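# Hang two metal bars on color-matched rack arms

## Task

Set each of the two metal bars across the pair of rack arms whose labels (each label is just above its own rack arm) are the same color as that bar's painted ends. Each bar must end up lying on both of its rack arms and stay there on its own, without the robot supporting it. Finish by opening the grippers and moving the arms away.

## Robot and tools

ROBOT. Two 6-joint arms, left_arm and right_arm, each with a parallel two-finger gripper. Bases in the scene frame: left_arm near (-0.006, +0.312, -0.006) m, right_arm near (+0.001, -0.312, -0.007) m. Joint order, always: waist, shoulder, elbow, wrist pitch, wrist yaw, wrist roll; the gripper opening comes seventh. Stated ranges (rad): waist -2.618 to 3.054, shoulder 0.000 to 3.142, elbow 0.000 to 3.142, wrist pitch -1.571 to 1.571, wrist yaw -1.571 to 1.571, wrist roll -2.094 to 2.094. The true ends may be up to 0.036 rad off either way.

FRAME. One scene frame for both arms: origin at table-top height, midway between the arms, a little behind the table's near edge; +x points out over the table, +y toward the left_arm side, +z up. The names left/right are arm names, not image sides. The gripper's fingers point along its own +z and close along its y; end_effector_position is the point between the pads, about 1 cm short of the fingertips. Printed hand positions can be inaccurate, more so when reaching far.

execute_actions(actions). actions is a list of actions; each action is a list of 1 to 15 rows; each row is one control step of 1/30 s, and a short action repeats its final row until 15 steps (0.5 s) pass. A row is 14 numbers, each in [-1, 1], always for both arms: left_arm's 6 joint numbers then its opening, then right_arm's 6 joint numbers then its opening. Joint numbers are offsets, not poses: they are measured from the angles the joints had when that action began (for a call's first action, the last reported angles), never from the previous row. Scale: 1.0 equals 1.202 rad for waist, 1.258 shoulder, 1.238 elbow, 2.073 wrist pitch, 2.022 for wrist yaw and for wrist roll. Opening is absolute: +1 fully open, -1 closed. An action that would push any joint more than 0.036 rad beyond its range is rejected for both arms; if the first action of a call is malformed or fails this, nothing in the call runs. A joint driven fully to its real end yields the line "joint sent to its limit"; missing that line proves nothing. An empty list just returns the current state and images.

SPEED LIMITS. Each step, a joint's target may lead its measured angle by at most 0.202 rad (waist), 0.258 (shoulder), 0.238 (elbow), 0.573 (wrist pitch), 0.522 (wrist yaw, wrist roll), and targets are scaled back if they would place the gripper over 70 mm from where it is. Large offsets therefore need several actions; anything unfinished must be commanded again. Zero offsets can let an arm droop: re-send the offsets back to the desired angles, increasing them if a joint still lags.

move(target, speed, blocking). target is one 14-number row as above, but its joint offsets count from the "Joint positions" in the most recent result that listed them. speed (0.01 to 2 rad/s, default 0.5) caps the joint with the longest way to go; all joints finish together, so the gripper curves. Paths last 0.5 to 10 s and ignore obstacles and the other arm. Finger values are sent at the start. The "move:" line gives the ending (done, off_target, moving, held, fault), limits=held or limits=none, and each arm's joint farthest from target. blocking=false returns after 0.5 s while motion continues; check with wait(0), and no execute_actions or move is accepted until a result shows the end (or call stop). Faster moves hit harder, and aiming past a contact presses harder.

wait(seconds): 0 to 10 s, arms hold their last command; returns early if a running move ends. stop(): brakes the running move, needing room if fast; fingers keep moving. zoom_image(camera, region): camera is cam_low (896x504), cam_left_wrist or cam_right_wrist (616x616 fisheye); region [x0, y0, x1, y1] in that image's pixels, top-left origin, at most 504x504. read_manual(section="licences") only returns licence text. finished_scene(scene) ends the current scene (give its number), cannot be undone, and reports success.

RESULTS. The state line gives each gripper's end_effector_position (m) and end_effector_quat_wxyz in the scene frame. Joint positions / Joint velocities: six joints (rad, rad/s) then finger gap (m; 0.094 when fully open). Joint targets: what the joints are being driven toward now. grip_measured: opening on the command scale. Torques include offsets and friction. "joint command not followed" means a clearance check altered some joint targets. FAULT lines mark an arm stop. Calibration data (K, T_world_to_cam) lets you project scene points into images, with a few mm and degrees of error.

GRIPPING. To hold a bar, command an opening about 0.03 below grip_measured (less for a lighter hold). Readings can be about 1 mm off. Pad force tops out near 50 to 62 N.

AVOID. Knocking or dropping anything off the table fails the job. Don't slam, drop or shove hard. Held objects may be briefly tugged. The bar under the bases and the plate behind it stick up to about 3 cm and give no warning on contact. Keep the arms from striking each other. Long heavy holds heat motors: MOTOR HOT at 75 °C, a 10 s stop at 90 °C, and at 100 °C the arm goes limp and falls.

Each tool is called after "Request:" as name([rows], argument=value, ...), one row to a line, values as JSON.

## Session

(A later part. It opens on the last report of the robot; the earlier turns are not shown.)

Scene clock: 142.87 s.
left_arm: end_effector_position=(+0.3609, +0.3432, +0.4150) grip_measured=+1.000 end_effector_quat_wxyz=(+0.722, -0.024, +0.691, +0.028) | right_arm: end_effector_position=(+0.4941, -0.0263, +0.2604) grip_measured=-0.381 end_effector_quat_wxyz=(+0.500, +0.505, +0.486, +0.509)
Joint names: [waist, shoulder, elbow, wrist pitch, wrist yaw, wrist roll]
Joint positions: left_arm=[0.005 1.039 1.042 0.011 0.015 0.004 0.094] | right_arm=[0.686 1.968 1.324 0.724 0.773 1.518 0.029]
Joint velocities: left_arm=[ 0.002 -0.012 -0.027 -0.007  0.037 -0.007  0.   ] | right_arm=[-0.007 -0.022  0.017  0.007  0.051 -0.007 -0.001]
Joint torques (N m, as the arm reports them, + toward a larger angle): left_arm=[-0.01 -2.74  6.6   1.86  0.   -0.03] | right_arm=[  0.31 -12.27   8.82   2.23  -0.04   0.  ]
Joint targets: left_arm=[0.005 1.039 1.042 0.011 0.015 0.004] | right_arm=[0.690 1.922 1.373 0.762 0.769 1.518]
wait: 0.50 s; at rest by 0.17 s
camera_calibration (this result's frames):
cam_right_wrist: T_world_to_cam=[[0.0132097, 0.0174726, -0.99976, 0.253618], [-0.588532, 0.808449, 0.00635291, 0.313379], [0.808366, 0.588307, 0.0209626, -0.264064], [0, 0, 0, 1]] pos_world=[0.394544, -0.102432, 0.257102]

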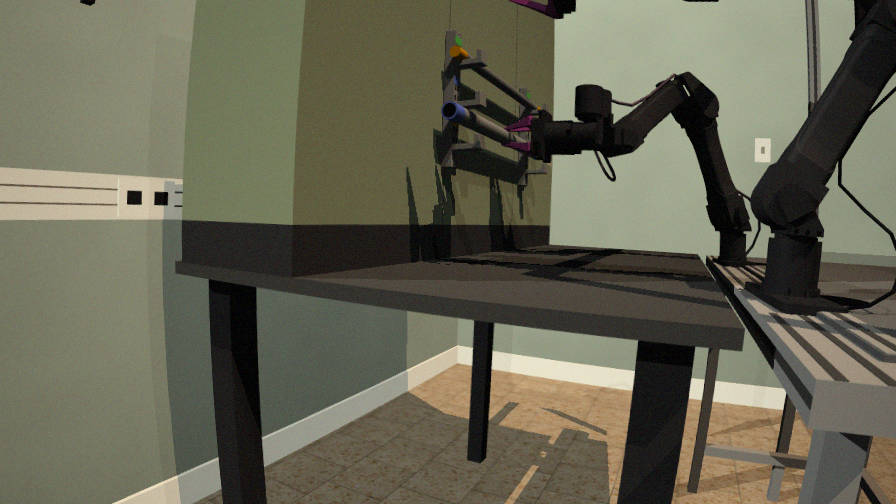

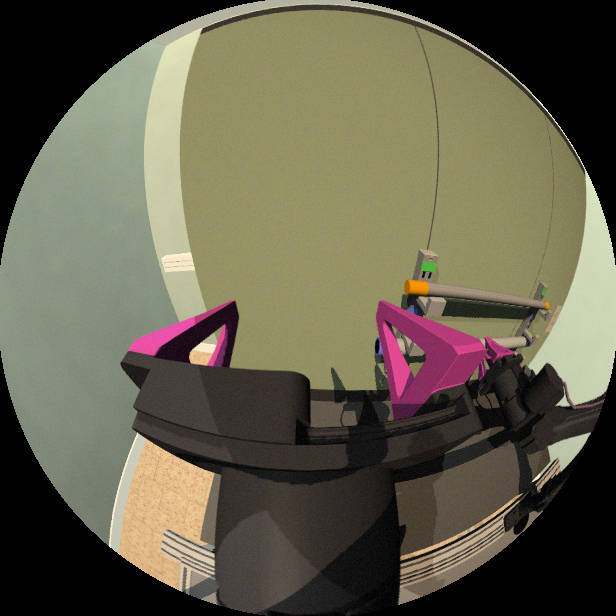

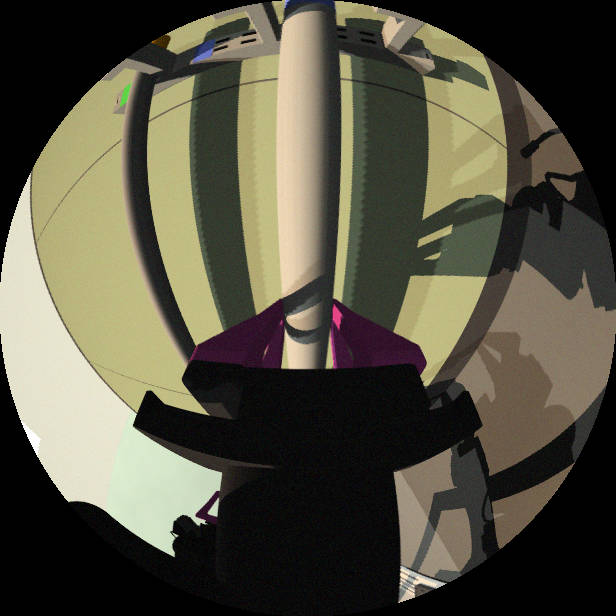

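Request:
execute_actions([
  [[0,0,0,0,0,0,1,0.003,-0.036,0.01,0.02,-0.002,0,-0.45],[0,0,0,0,0,0,1,0.003,-0.037,-0.005,0.022,-0.002,0,-0.45],[0,0,0,0,0,0,1,0.003,-0.039,-0.015,0.025,-0.002,0,-0.45],[0,0,0,0,0,0,1,0.003,-0.045,-0.024,0.028,-0.002,0,-0.45],[0,0,0,0,0,0,1,0.003,-0.052,-0.033,0.031,-0.002,0,-0.45],[0,0,0,0,0,0,1,0.003,-0.059,-0.042,0.034,-0.002,0,-0.45],[0,0,0,0,0,0,1,0.003,-0.066,-0.051,0.036,-0.002,0,-0.45],[0,0,0,0,0,0,1,0.003,-0.072,-0.060,0.038,-0.002,0,-0.45],[0,0,0,0,0,0,1,0.003,-0.079,-0.070,0.040,-0.002,0,-0.45],[0,0,0,0,0,0,1,0.003,-0.086,-0.079,0.042,-0.002,0,-0.45],[0,0,0,0,0,0,1,0.003,-0.092,-0.088,0.044,-0.002,0,-0.45],[0,0,0,0,0,0,1,0.003,-0.098,-0.097,0.046,-0.002,0,-0.45]],
])

Request:
wait(seconds=0.5)

Request:
zoom_image(camera="cam_low", region=[400, 10, 620, 230])

Scene clock: 178.77 s.
left_arm: end_effector_position=(+0.3609, +0.3432, +0.4150) grip_measured=+1.000 end_effector_quat_wxyz=(+0.722, -0.024, +0.691, +0.028) | right_arm: end_effector_position=(+0.4772, -0.0418, +0.2491) grip_measured=-0.381 end_effector_quat_wxyz=(+0.500, +0.505, +0.500, +0.495)
Joint names: [waist, shoulder, elbow, wrist pitch, wrist yaw, wrist roll]
Joint positions: left_arm=[0.005 1.039 1.042 0.011 0.015 0.004 0.094] | right_arm=[0.686 1.892 1.203 0.728 0.773 1.519 0.029]
Joint velocities: left_arm=[-0.002  0.002 -0.002  0.007 -0.007 -0.037  0.   ] | right_arm=[ 0.012 -0.066 -0.012  0.095  0.11   0.037 -0.   ]
Joint torques (N m, as the arm reports them, + toward a larger angle): left_arm=[ 0.   -2.74  6.62  1.86  0.   -0.03] | right_arm=[  0.32 -11.55   5.61   2.64  -0.01  -0.01]
Joint targets: left_arm=[0.005 1.039 1.042 0.011 0.015 0.004] | right_arm=[0.690 1.844 1.204 0.819 0.769 1.519]
camera_calibration (this result's frames):
cam_right_wrist: T_world_to_cam=[[-0.0162049, -0.0100053, -0.999819, 0.255751], [-0.589866, 0.807499, 0.00147972, 0.317877], [0.807338, 0.589783, -0.0189872, -0.230524], [0, 0, 0, 1]] pos_world=[0.37776, -0.118167, 0.250857]

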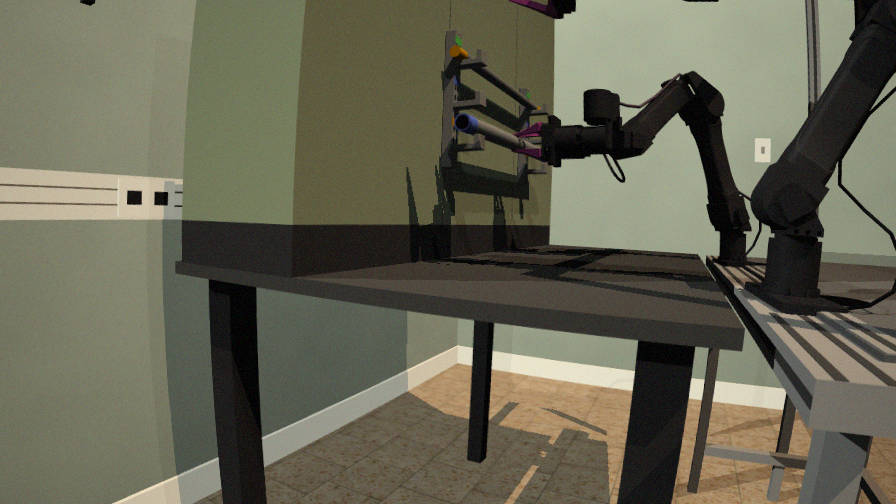

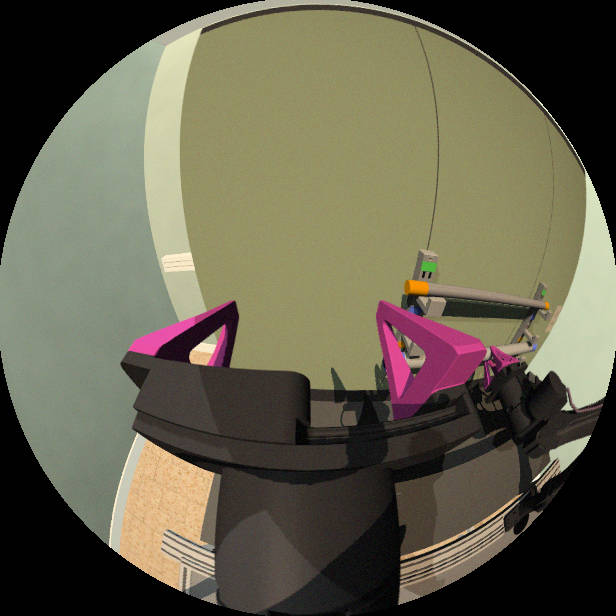

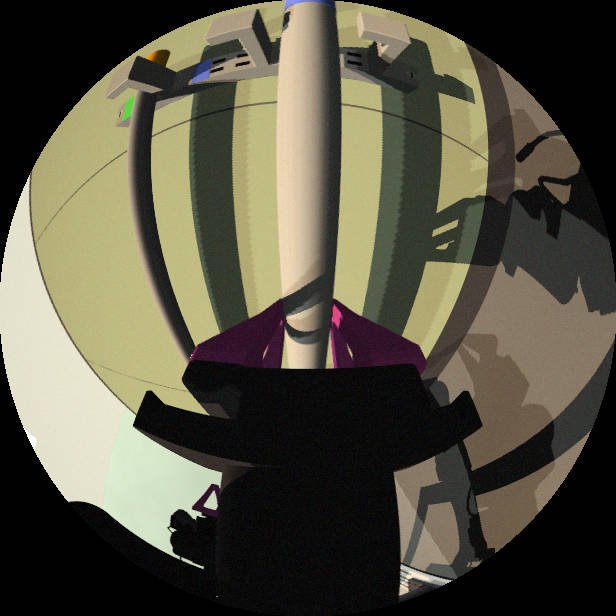

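Scene clock: 179.27 s.
left_arm: end_effector_position=(+0.3609, +0.3432, +0.4150) grip_measured=+1.000 end_effector_quat_wxyz=(+0.722, -0.024, +0.691, +0.028) | right_arm: end_effector_position=(+0.4768, -0.0424, +0.2530) grip_measured=-0.381 end_effector_quat_wxyz=(+0.500, +0.505, +0.495, +0.500)
Joint names: [waist, shoulder, elbow, wrist pitch, wrist yaw, wrist roll]
Joint positions: left_arm=[0.005 1.039 1.042 0.011 0.015 0.004 0.094] | right_arm=[0.686 1.889 1.203 0.739 0.773 1.519 0.029]
Joint velocities: left_arm=[-0.022  0.002  0.002  0.066  0.022 -0.037  0.   ] | right_arm=[ 0.022 -0.022 -0.007 -0.022 -0.066  0.007  0.   ]
Joint torques (N m, as the arm reports them, + toward a larger angle): left_arm=[ 0.   -2.74  6.62  1.86  0.01 -0.03] | right_arm=[  0.31 -11.5    5.51   2.6   -0.02  -0.01]
Joint targets: left_arm=[0.005 1.039 1.042 0.011 0.015 0.004] | right_arm=[0.690 1.844 1.204 0.819 0.769 1.519]
wait: 0.50 s; at rest by 0.33 s
camera_calibration (this result's frames):
cam_right_wrist: T_world_to_cam=[[-0.0060365, -0.000233896, -0.999982, 0.255237], [-0.589391, 0.807841, 0.00336897, 0.317439], [0.807825, 0.5894, -0.00501439, -0.233595], [0, 0, 0, 1]] pos_world=[0.377341, -0.1187, 0.252992]

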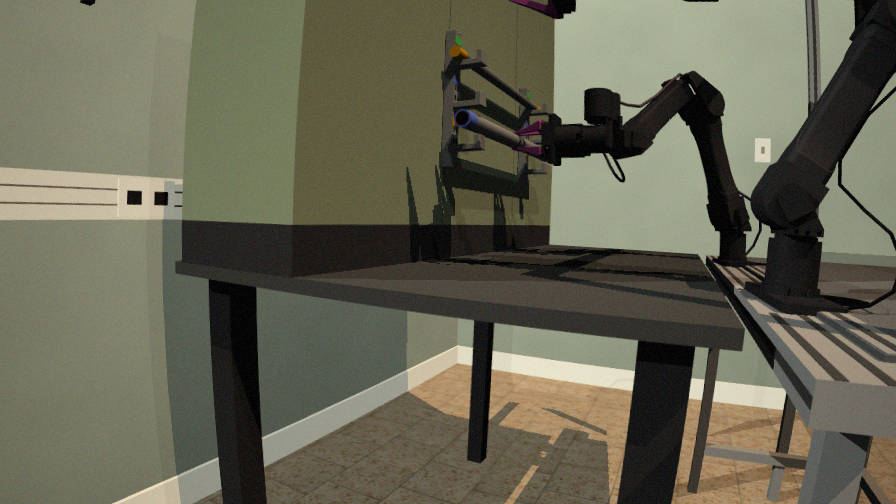

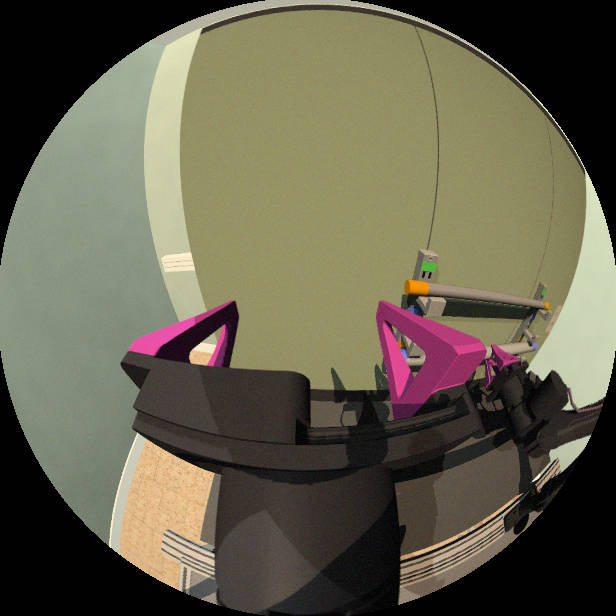

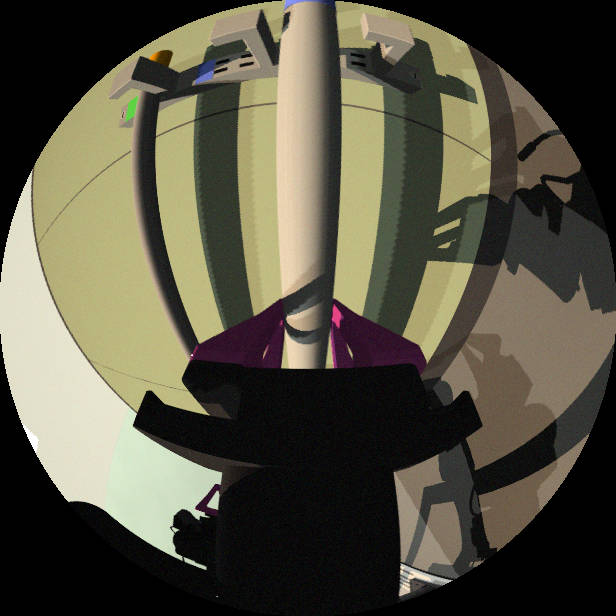

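Region (400, 10, 620, 230) of cam_low's 896x504 image, scaled by 2.291, with more detail than that image has.

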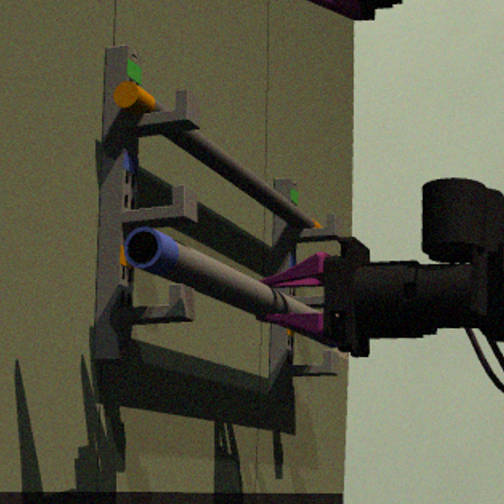

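Request:
execute_actions([
  [[0,0,0,0,0,0,1,0.003,-0.044,-0.011,0.041,-0.002,0,-0.45],[0,0,0,0,0,0,1,0.003,-0.052,-0.023,0.043,-0.002,0,-0.45],[0,0,0,0,0,0,1,0.003,-0.06,-0.034,0.045,-0.002,0,-0.45],[0,0,0,0,0,0,1,0.003,-0.068,-0.046,0.047,-0.002,0,-0.45],[0,0,0,0,0,0,1,0.003,-0.076,-0.057,0.049,-0.002,0,-0.45],[0,0,0,0,0,0,1,0.003,-0.084,-0.068,0.051,-0.002,0,-0.45],[0,0,0,0,0,0,1,0.003,-0.092,-0.08,0.053,-0.002,0,-0.45],[0,0,0,0,0,0,1,0.003,-0.1,-0.091,0.0545,-0.002,0,-0.45],[0,0,0,0,0,0,1,0.003,-0.108,-0.103,0.0545,-0.002,0,-0.45],[0,0,0,0,0,0,1,0.003,-0.116,-0.114,0.0545,-0.002,0,-0.45]],
  [[0,0,0,0,0,0,1,0.003,-0.044,-0.01,0.042,-0.002,0,-0.45],[0,0,0,0,0,0,1,0.003,-0.052,-0.02,0.043,-0.002,0,-0.45],[0,0,0,0,0,0,1,0.003,-0.06,-0.031,0.044,-0.002,0,-0.45],[0,0,0,0,0,0,1,0.003,-0.069,-0.041,0.045,-0.002,0,-0.45],[0,0,0,0,0,0,1,0.003,-0.077,-0.051,0.046,-0.002,0,-0.45],[0,0,0,0,0,0,1,0.003,-0.085,-0.061,0.047,-0.002,0,-0.45],[0,0,0,0,0,0,1,0.003,-0.093,-0.071,0.048,-0.002,0,-0.45],[0,0,0,0,0,0,1,0.003,-0.102,-0.082,0.049,-0.002,0,-0.45],[0,0,0,0,0,0,1,0.003,-0.11,-0.092,0.05,-0.002,0,-0.45],[0,0,0,0,0,0,1,0.003,-0.118,-0.102,0.05,-0.002,0,-0.45]],
])

Request:
wait(seconds=0.5)

Request:
zoom_image(camera="cam_low", region=[400, 10, 620, 230])

Scene clock: 198.83 s.
left_arm: end_effector_position=(+0.3609, +0.3432, +0.4150) grip_measured=+1.000 end_effector_quat_wxyz=(+0.722, -0.024, +0.691, +0.028) | right_arm: end_effector_position=(+0.4329, -0.0847, +0.2531) grip_measured=-0.381 end_effector_quat_wxyz=(+0.500, +0.505, +0.495, +0.500)
Joint names: [waist, shoulder, elbow, wrist pitch, wrist yaw, wrist roll]
Joint positions: left_arm=[0.005 1.039 1.042 0.011 0.015 0.004 0.094] | right_arm=[0.686 1.676 0.937 0.791 0.774 1.52  0.029]
Joint velocities: left_arm=[-0.017  0.012  0.002  0.051 -0.037 -0.081  0.   ] | right_arm=[ 0.027 -0.017 -0.002  0.081  0.037  0.007 -0.002]
Joint torques (N m, as the arm reports them, + toward a larger angle): left_arm=[-0.03 -2.71  6.61  1.86  0.01 -0.03] | right_arm=[ 0.34 -9.33  5.26  2.52 -0.03 -0.01]
Joint targets: left_arm=[0.005 1.039 1.042 0.011 0.015 0.004] | right_arm=[0.690 1.636 0.936 0.872 0.770 1.520]
camera_calibration (this result's frames):
cam_right_wrist: T_world_to_cam=[[-0.00717538, -0.000522127, -0.999974, 0.255516], [-0.588825, 0.808251, 0.00380314, 0.325403], [0.808229, 0.588837, -0.00610696, -0.173157], [0, 0, 0, 1]] pos_world=[0.333389, -0.160912, 0.253214]

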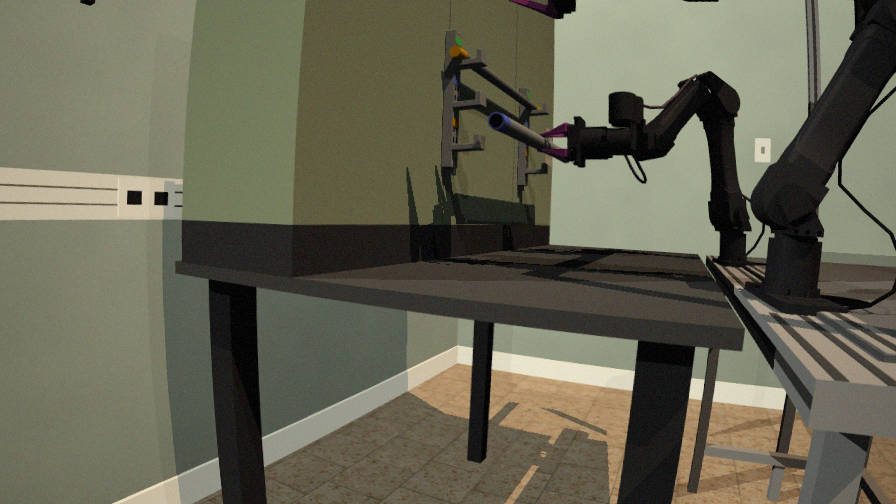

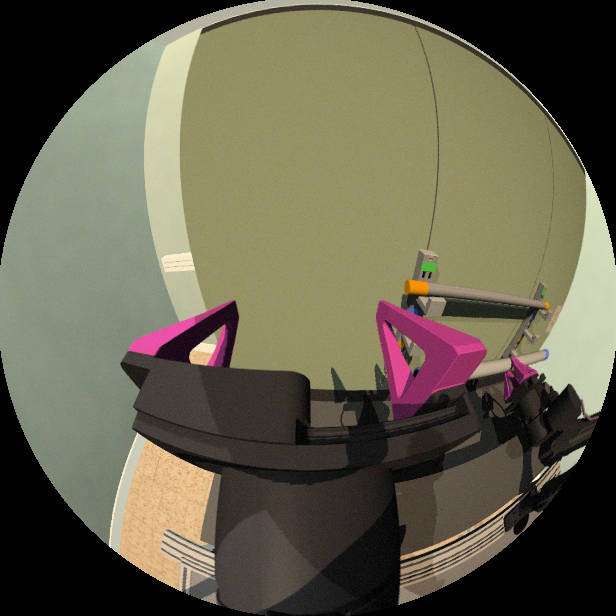

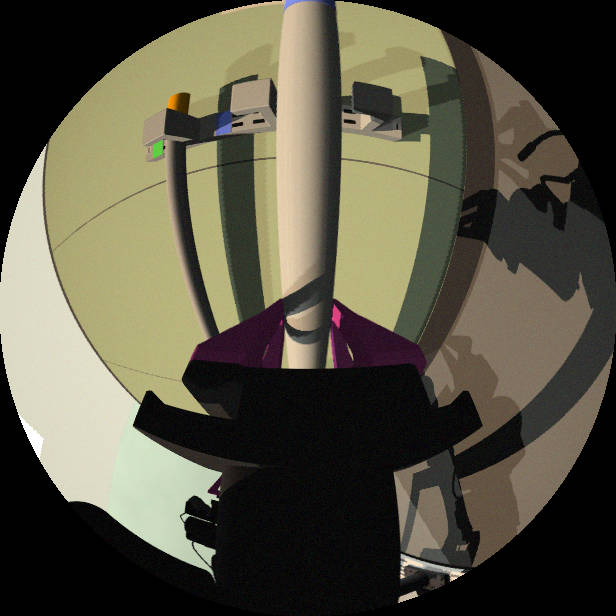

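Scene clock: 199.33 s.
left_arm: end_effector_position=(+0.3609, +0.3432, +0.4150) grip_measured=+1.000 end_effector_quat_wxyz=(+0.722, -0.024, +0.691, +0.028) | right_arm: end_effector_position=(+0.4329, -0.0847, +0.2534) grip_measured=-0.381 end_effector_quat_wxyz=(+0.500, +0.505, +0.495, +0.500)
Joint names: [waist, shoulder, elbow, wrist pitch, wrist yaw, wrist roll]
Joint positions: left_arm=[0.005 1.039 1.042 0.011 0.015 0.004 0.094] | right_arm=[0.686 1.676 0.937 0.792 0.774 1.52  0.029]
Joint velocities: left_arm=[-0.002  0.007 -0.012 -0.081 -0.022 -0.051  0.   ] | right_arm=[-0.007 -0.007 -0.012  0.007 -0.022  0.022 -0.001]
Joint torques (N m, as the arm reports them, + toward a larger angle): left_arm=[ 0.   -2.75  6.61  1.87 -0.01 -0.03] | right_arm=[ 0.31 -9.34  5.3   2.6  -0.03  0.  ]
Joint targets: left_arm=[0.005 1.039 1.042 0.011 0.015 0.004] | right_arm=[0.690 1.636 0.936 0.872 0.770 1.520]
wait: 0.50 s; at rest by 0.17 s
camera_calibration (this result's frames):
cam_right_wrist: T_world_to_cam=[[-0.00607569, 0.000534001, -0.999981, 0.255433], [-0.588775, 0.808287, 0.00400892, 0.325346], [0.808274, 0.588789, -0.0045965, -0.173551], [0, 0, 0, 1]] pos_world=[0.333385, -0.160924, 0.253326]

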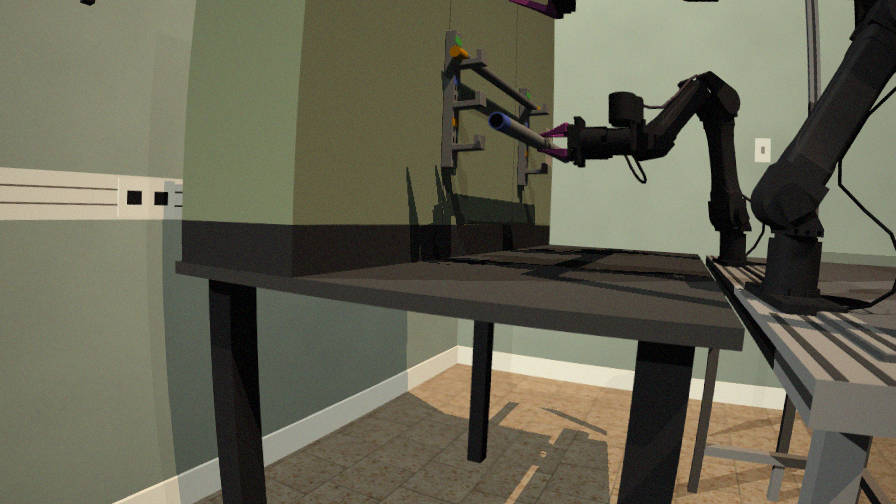

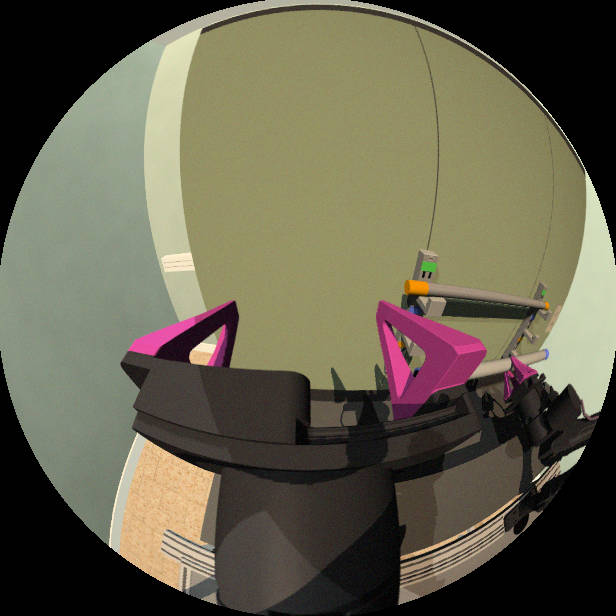

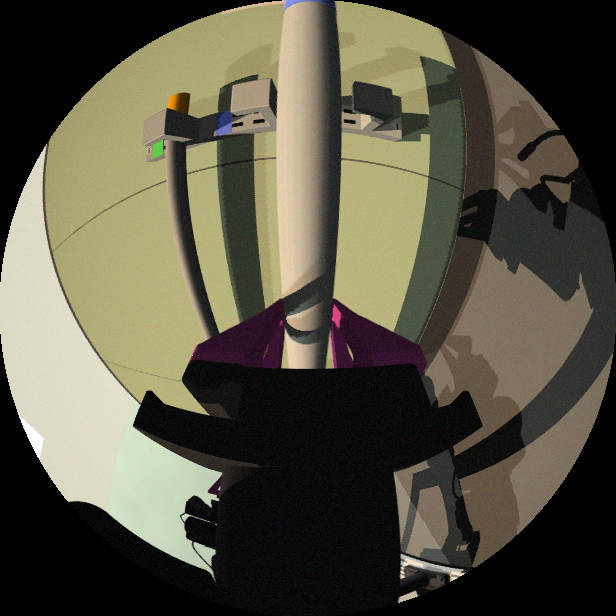

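Region (400, 10, 620, 230) of cam_low's 896x504 image, scaled by 2.291, with more detail than that image has.

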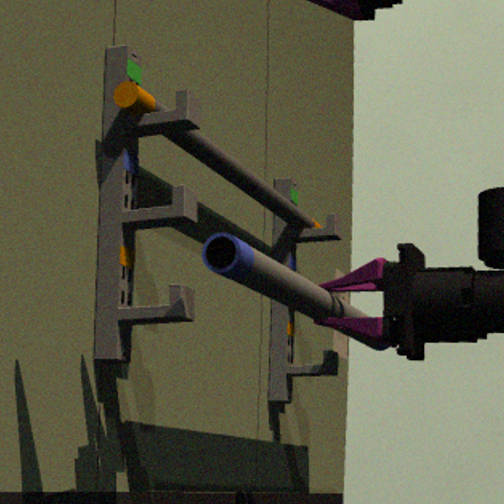

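Request:
move(target=[0,0,0,0,0,0,1,0.003,-0.137,0.175,-0.126,-0.002,0,-0.45], speed=0.25)

Scene clock: 211.93 s.
left_arm: end_effector_position=(+0.3609, +0.3432, +0.4150) grip_measured=+1.000 end_effector_quat_wxyz=(+0.722, -0.024, +0.691, +0.028) | right_arm: end_effector_position=(+0.4281, -0.0931, +0.3273) grip_measured=-0.381 end_effector_quat_wxyz=(+0.500, +0.507, +0.494, +0.500)
Joint names: [waist, shoulder, elbow, wrist pitch, wrist yaw, wrist roll]
Joint positions: left_arm=[0.005 1.039 1.042 0.011 0.015 0.004 0.094] | right_arm=[0.689 1.54  1.108 0.485 0.781 1.522 0.029]
Joint velocities: left_arm=[ 0.017 -0.017  0.007 -0.007 -0.007 -0.022  0.   ] | right_arm=[ 0.012 -0.017 -0.017 -0.066 -0.051  0.007 -0.   ]
Joint torques (N m, as the arm reports them, + toward a larger angle): left_arm=[ 0.   -2.72  6.61  1.86  0.   -0.03] | right_arm=[ 0.08 -8.49  8.85  2.3  -0.08 -0.02]
Joint targets: left_arm=[0.005 1.039 1.042 0.011 0.015 0.004] | right_arm=[0.690 1.504 1.154 0.531 0.770 1.520]
move: off_target (right_arm); limits=none; left_arm: farthest joint: the waist, 0.000 radians from its target (0.000 radians at the start); right_arm: farthest joint: the wrist pitch, 0.046 radians from its target (0.271 radians at the start)
camera_calibration (this result's frames):
cam_right_wrist: T_world_to_cam=[[-0.00637081, 0.00258108, -0.999976, 0.329674], [-0.586002, 0.810288, 0.00582486, 0.327369], [0.810284, 0.586026, -0.00364967, -0.165745], [0, 0, 0, 1]] pos_world=[0.32824, -0.168983, 0.327154]

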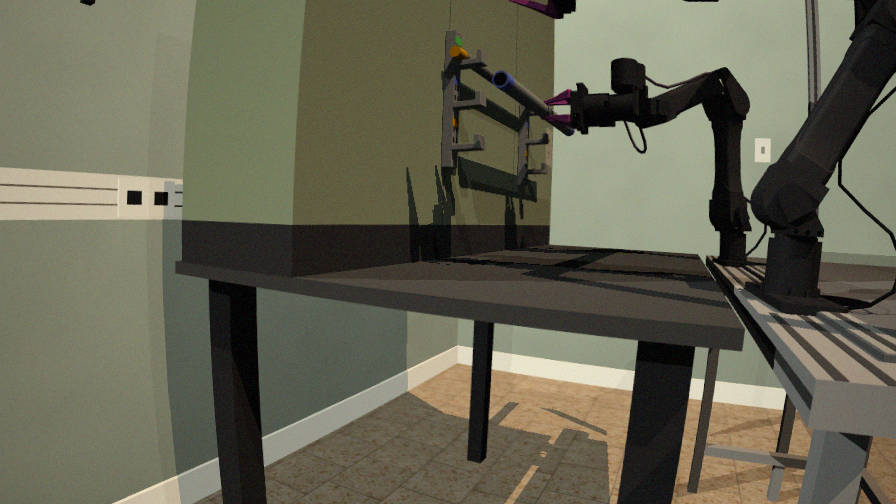

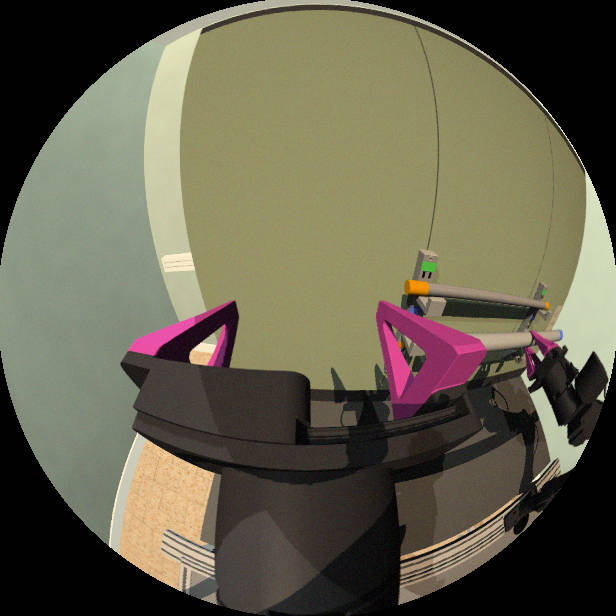

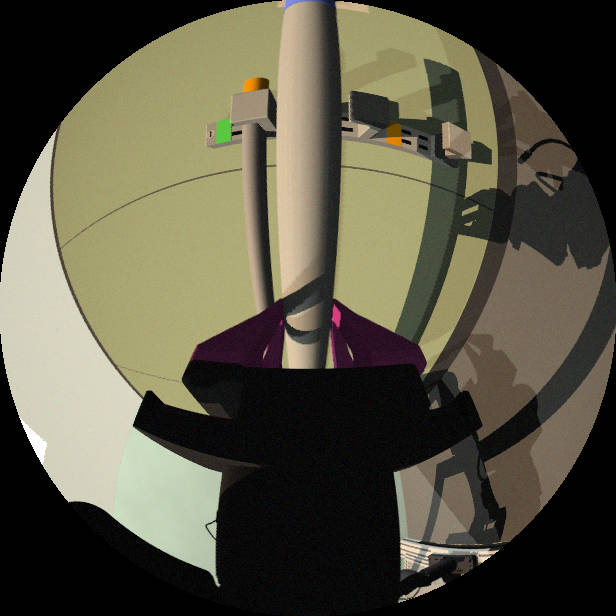

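Request:
execute_actions([
  [[0,0,0,0,0,0,1,0,-0.01,0.038,0.024,-0.005,0,-0.45],[0,0,0,0,0,0,1,0,0.0,0.047,0.024,-0.005,0,-0.45],[0,0,0,0,0,0,1,0,0.009,0.056,0.024,-0.005,0,-0.45],[0,0,0,0,0,0,1,0,0.018,0.065,0.024,-0.005,0,-0.45],[0,0,0,0,0,0,1,0,0.028,0.074,0.024,-0.005,0,-0.45],[0,0,0,0,0,0,1,0,0.037,0.083,0.024,-0.005,0,-0.45],[0,0,0,0,0,0,1,0,0.046,0.093,0.024,-0.005,0,-0.45],[0,0,0,0,0,0,1,0,0.055,0.102,0.024,-0.005,0,-0.45],[0,0,0,0,0,0,1,0,0.065,0.111,0.024,-0.005,0,-0.45],[0,0,0,0,0,0,1,0,0.074,0.12,0.024,-0.005,0,-0.45],[0,0,0,0,0,0,1,0,0.083,0.129,0.024,-0.005,0,-0.45]],
])

Request:
wait(seconds=0.4)

Scene clock: 229.00 s.
left_arm: end_effector_position=(+0.3609, +0.3432, +0.4150) grip_measured=+1.000 end_effector_quat_wxyz=(+0.722, -0.024, +0.691, +0.028) | right_arm: end_effector_position=(+0.4507, -0.0701, +0.3190) grip_measured=-0.381 end_effector_quat_wxyz=(+0.498, +0.506, +0.500, +0.496)
Joint names: [waist, shoulder, elbow, wrist pitch, wrist yaw, wrist roll]
Joint positions: left_arm=[0.005 1.039 1.042 0.011 0.015 0.004 0.094] | right_arm=[0.689 1.664 1.217 0.484 0.777 1.525 0.029]
Joint velocities: left_arm=[-0.002 -0.007 -0.007  0.066 -0.007  0.051  0.   ] | right_arm=[-0.002  0.081 -0.007  0.007  0.022  0.095  0.   ]
Joint torques (N m, as the arm reports them, + toward a larger angle): left_arm=[ 0.02 -2.73  6.61  1.86  0.   -0.03] | right_arm=[ 0.04 -8.66  9.2   2.36 -0.04 -0.11]
Joint targets: left_arm=[0.005 1.039 1.042 0.011 0.015 0.004] | right_arm=[0.689 1.645 1.268 0.535 0.771 1.522]
camera_calibration (this result's frames):
cam_right_wrist: T_world_to_cam=[[-0.0179242, -0.0057828, -0.999823, 0.326019], [-0.589276, 0.807911, 0.00589138, 0.323341], [0.807733, 0.589277, -0.0178888, -0.191735], [0, 0, 0, 1]] pos_world=[0.351251, -0.14636, 0.320626]

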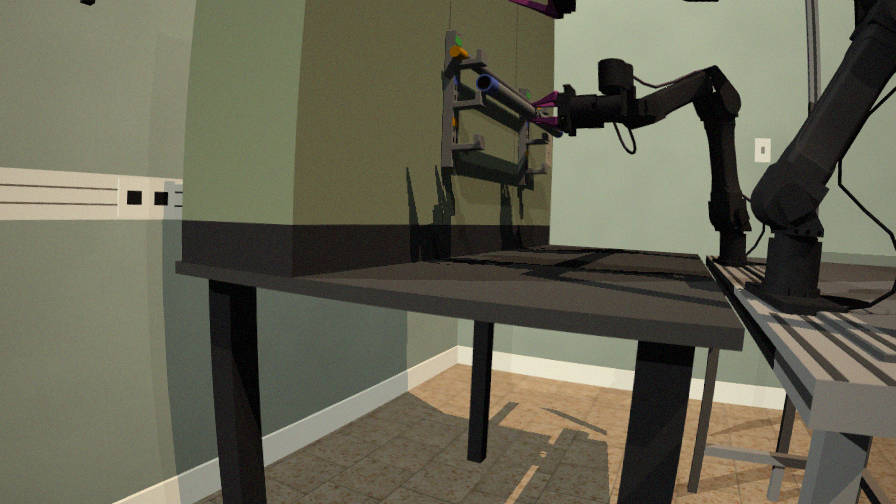

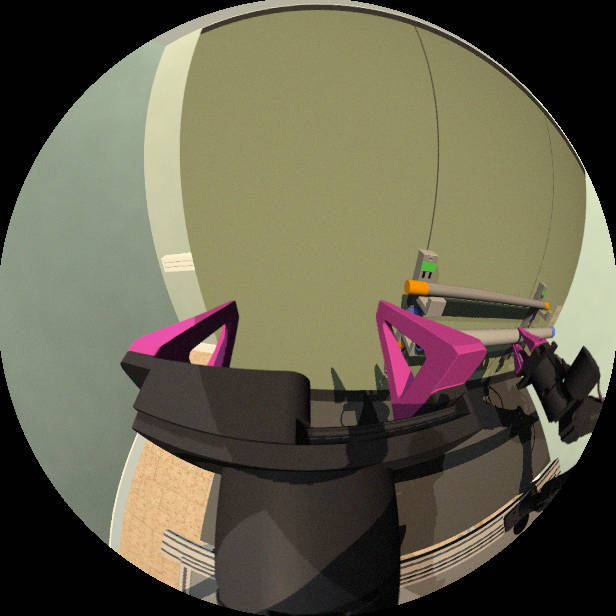

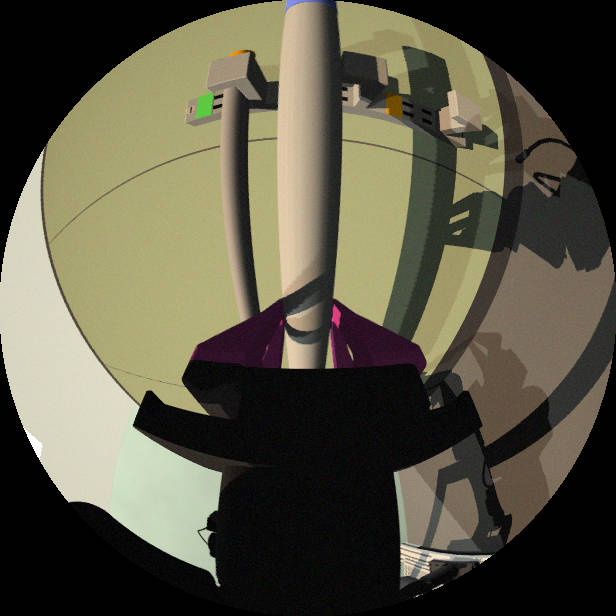

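Scene clock: 229.40 s.
left_arm: end_effector_position=(+0.3609, +0.3432, +0.4150) grip_measured=+1.000 end_effector_quat_wxyz=(+0.722, -0.024, +0.691, +0.028) | right_arm: end_effector_position=(+0.4509, -0.0697, +0.3185) grip_measured=-0.381 end_effector_quat_wxyz=(+0.497, +0.507, +0.499, +0.496)
Joint names: [waist, shoulder, elbow, wrist pitch, wrist yaw, wrist roll]
Joint positions: left_arm=[0.005 1.039 1.042 0.011 0.015 0.004 0.094] | right_arm=[0.689 1.665 1.217 0.484 0.776 1.528 0.029]
Joint velocities: left_arm=[ 0.022 -0.002  0.002  0.081  0.007 -0.022  0.   ] | right_arm=[-0.012 -0.027 -0.002 -0.037  0.051 -0.037 -0.001]
Joint torques (N m, as the arm reports them, + toward a larger angle): left_arm=[ 0.   -2.73  6.6   1.86  0.   -0.03] | right_arm=[ 0.05 -8.47  9.23  2.35 -0.03 -0.06]
Joint targets: left_arm=[0.005 1.039 1.042 0.011 0.015 0.004] | right_arm=[0.689 1.645 1.268 0.535 0.770 1.522]
wait: 0.40 s; at rest by 0.20 s
camera_calibration (this result's frames):
cam_right_wrist: T_world_to_cam=[[-0.0186774, -0.0035312, -0.999819, 0.325987], [-0.589896, 0.807438, 0.00816796, 0.3227], [0.807263, 0.589942, -0.0171639, -0.192036], [0, 0, 0, 1]] pos_world=[0.351472, -0.146119, 0.319997]

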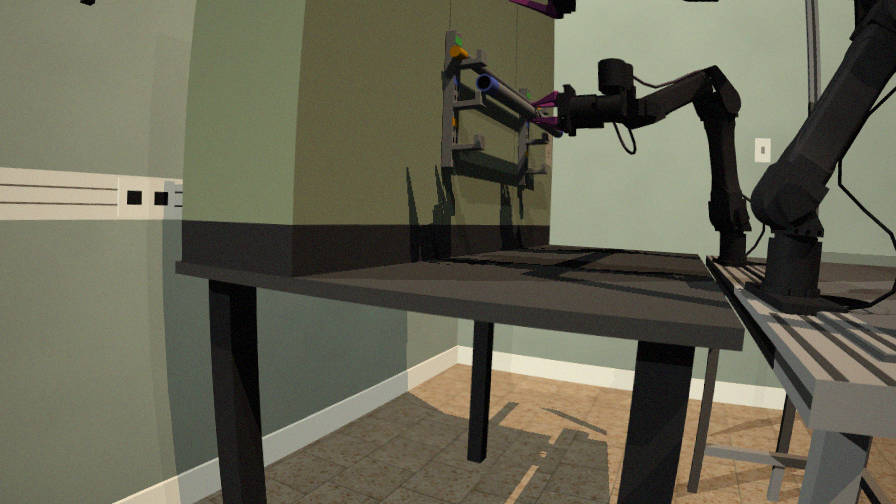

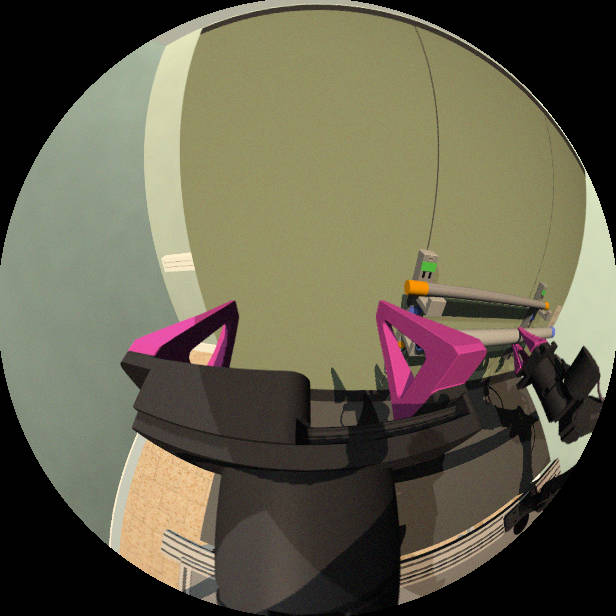

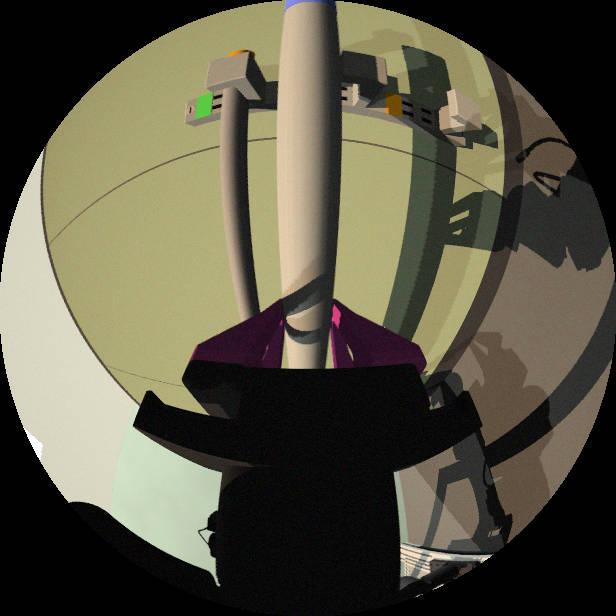

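Request:
execute_actions([
  [[0,0,0,0,0,0,1,0,-0.016,0.047,0.024,-0.003,-0.004,-0.45],[0,0,0,0,0,0,1,0,-0.016,0.053,0.024,-0.003,-0.006,-0.45],[0,0,0,0,0,0,1,0,-0.016,0.058,0.024,-0.003,-0.008,-0.45],[0,0,0,0,0,0,1,0,-0.016,0.062,0.024,-0.003,-0.008,-0.45],[0,0,0,0,0,0,1,0,-0.009,0.07,0.023,-0.003,-0.008,-0.45],[0,0,0,0,0,0,1,0,-0.001,0.078,0.022,-0.003,-0.008,-0.45],[0,0,0,0,0,0,1,0,0.006,0.086,0.021,-0.003,-0.008,-0.45],[0,0,0,0,0,0,1,0,0.013,0.094,0.02,-0.003,-0.008,-0.45],[0,0,0,0,0,0,1,0,0.021,0.102,0.019,-0.003,-0.008,-0.45],[0,0,0,0,0,0,1,0,0.028,0.11,0.018,-0.003,-0.008,-0.45],[0,0,0,0,0,0,1,0,0.036,0.118,0.017,-0.003,-0.008,-0.45],[0,0,0,0,0,0,1,0,0.043,0.126,0.016,-0.003,-0.008,-0.45],[0,0,0,0,0,0,1,0,0.05,0.134,0.015,-0.003,-0.008,-0.45],[0,0,0,0,0,0,1,0,0.058,0.142,0.014,-0.003,-0.008,-0.45],[0,0,0,0,0,0,1,0,0.065,0.15,0.0135,-0.003,-0.008,-0.45]],
])

Request:
wait(seconds=0.5)

Request:
zoom_image(camera="cam_low", region=[400, 10, 620, 230])

Scene clock: 242.23 s.
left_arm: end_effector_position=(+0.3609, +0.3432, +0.4150) grip_measured=+1.000 end_effector_quat_wxyz=(+0.722, -0.024, +0.691, +0.028) | right_arm: end_effector_position=(+0.4674, -0.0547, +0.3324) grip_measured=-0.381 end_effector_quat_wxyz=(+0.501, +0.504, +0.491, +0.504)
Joint names: [waist, shoulder, elbow, wrist pitch, wrist yaw, wrist roll]
Joint positions: left_arm=[0.005 1.039 1.042 0.011 0.015 0.004 0.094] | right_arm=[0.689 1.743 1.338 0.473 0.777 1.515 0.029]
Joint velocities: left_arm=[-0.007 -0.007  0.007 -0.037  0.007  0.022  0.   ] | right_arm=[-0.007  0.325  0.271 -0.051 -0.007  0.066 -0.001]
Joint torques (N m, as the arm reports them, + toward a larger angle): left_arm=[-0.03 -2.71  6.59  1.86  0.01 -0.03] | right_arm=[-0.02 -8.88  9.04  2.31 -0.06 -0.03]
Joint targets: left_arm=[0.005 1.039 1.042 0.011 0.015 0.004] | right_arm=[0.689 1.747 1.402 0.512 0.770 1.512]
camera_calibration (this result's frames):
cam_right_wrist: T_world_to_cam=[[0.00392945, 0.00548659, -0.999977, 0.330264], [-0.588596, 0.808424, 0.00212269, 0.321656], [0.808418, 0.588575, 0.00640605, -0.222382], [0, 0, 0, 1]] pos_world=[0.367805, -0.130958, 0.330998]

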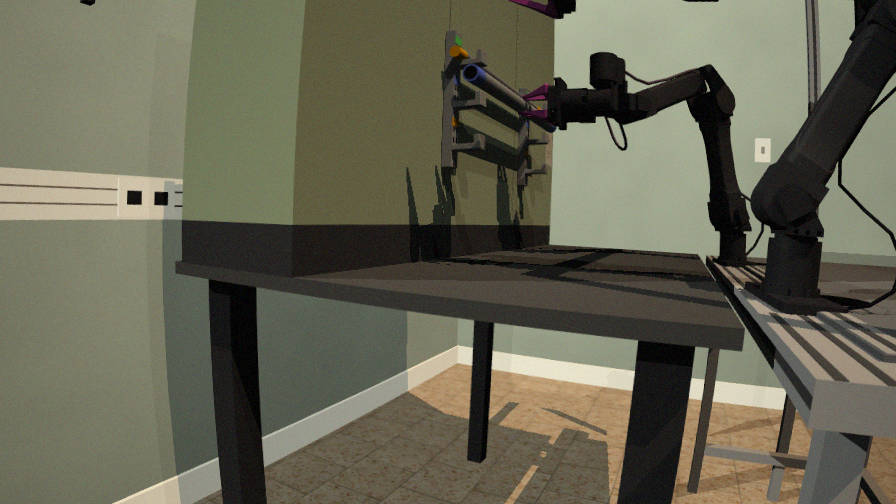

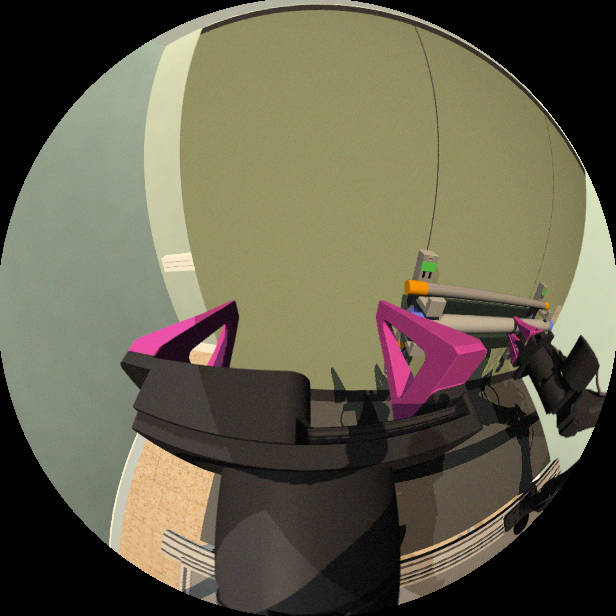

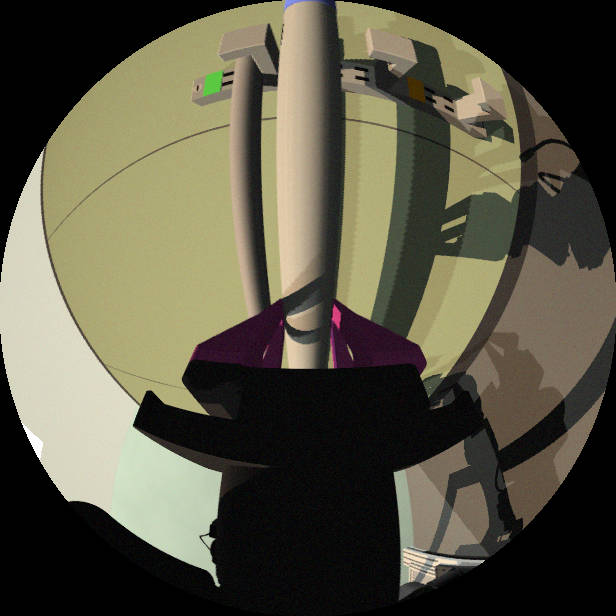

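Scene clock: 242.73 s.
left_arm: end_effector_position=(+0.3609, +0.3432, +0.4150) grip_measured=+1.000 end_effector_quat_wxyz=(+0.722, -0.024, +0.691, +0.028) | right_arm: end_effector_position=(+0.4716, -0.0498, +0.3224) grip_measured=-0.381 end_effector_quat_wxyz=(+0.501, +0.503, +0.501, +0.495)
Joint names: [waist, shoulder, elbow, wrist pitch, wrist yaw, wrist roll]
Joint positions: left_arm=[0.005 1.039 1.042 0.011 0.015 0.004 0.094] | right_arm=[0.689 1.769 1.35  0.459 0.776 1.515 0.029]
Joint velocities: left_arm=[-0.022 -0.007  0.012 -0.037  0.007  0.095  0.   ] | right_arm=[-0.007 -0.012 -0.022  0.007  0.022  0.022  0.   ]
Joint torques (N m, as the arm reports them, + toward a larger angle): left_arm=[-0.02 -2.74  6.63  1.87  0.   -0.03] | right_arm=[ 0.04 -9.61  9.29  2.37 -0.03 -0.04]
Joint targets: left_arm=[0.005 1.039 1.042 0.011 0.015 0.004] | right_arm=[0.689 1.747 1.402 0.512 0.770 1.512]
wait: 0.50 s; at rest by 0.37 s
camera_calibration (this result's frames):
cam_right_wrist: T_world_to_cam=[[-0.0154523, -0.0133251, -0.999792, 0.328302], [-0.590475, 0.807054, -0.00163021, 0.322229], [0.806908, 0.590327, -0.0203389, -0.219212], [0, 0, 0, 1]] pos_world=[0.372225, -0.126275, 0.3243]

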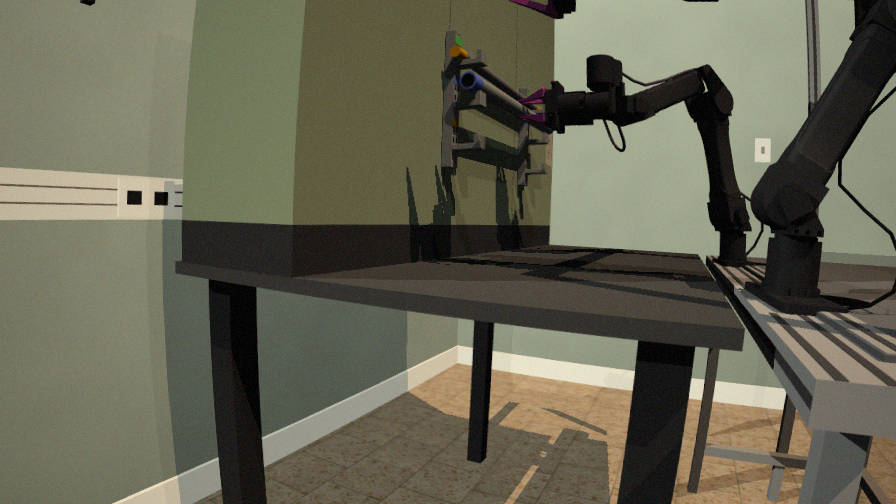

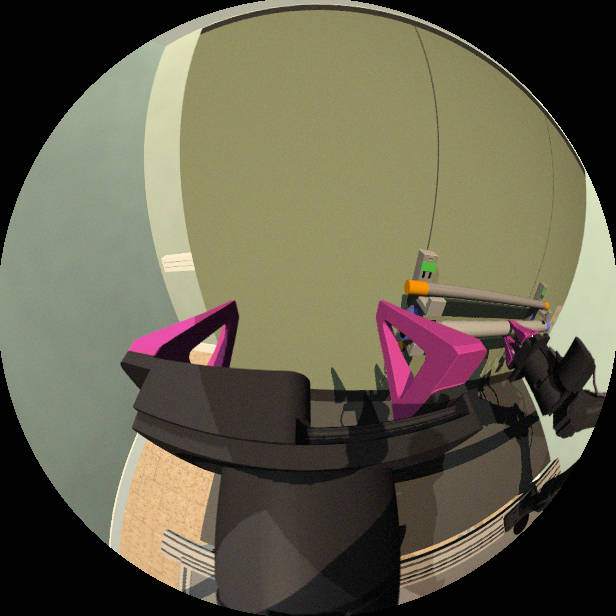

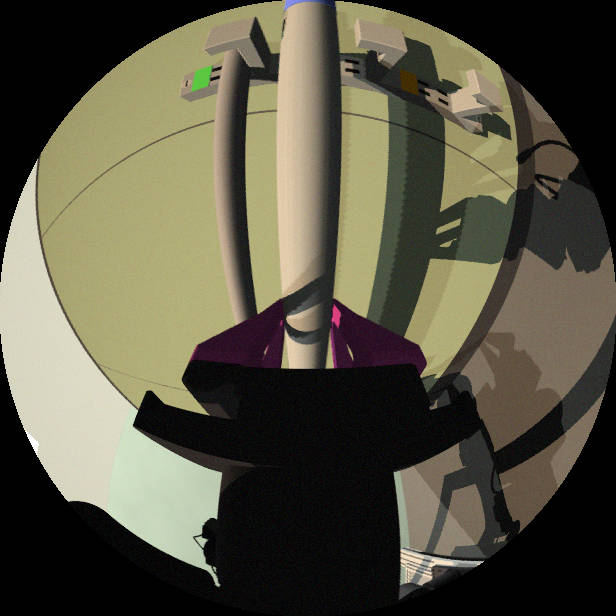

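Region (400, 10, 620, 230) of cam_low's 896x504 image, scaled by 2.291, with more detail than that image has.

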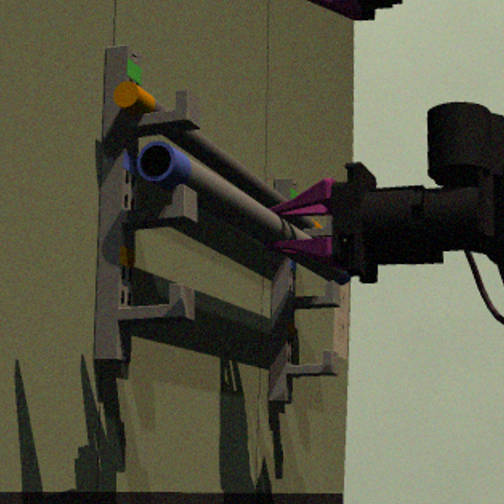

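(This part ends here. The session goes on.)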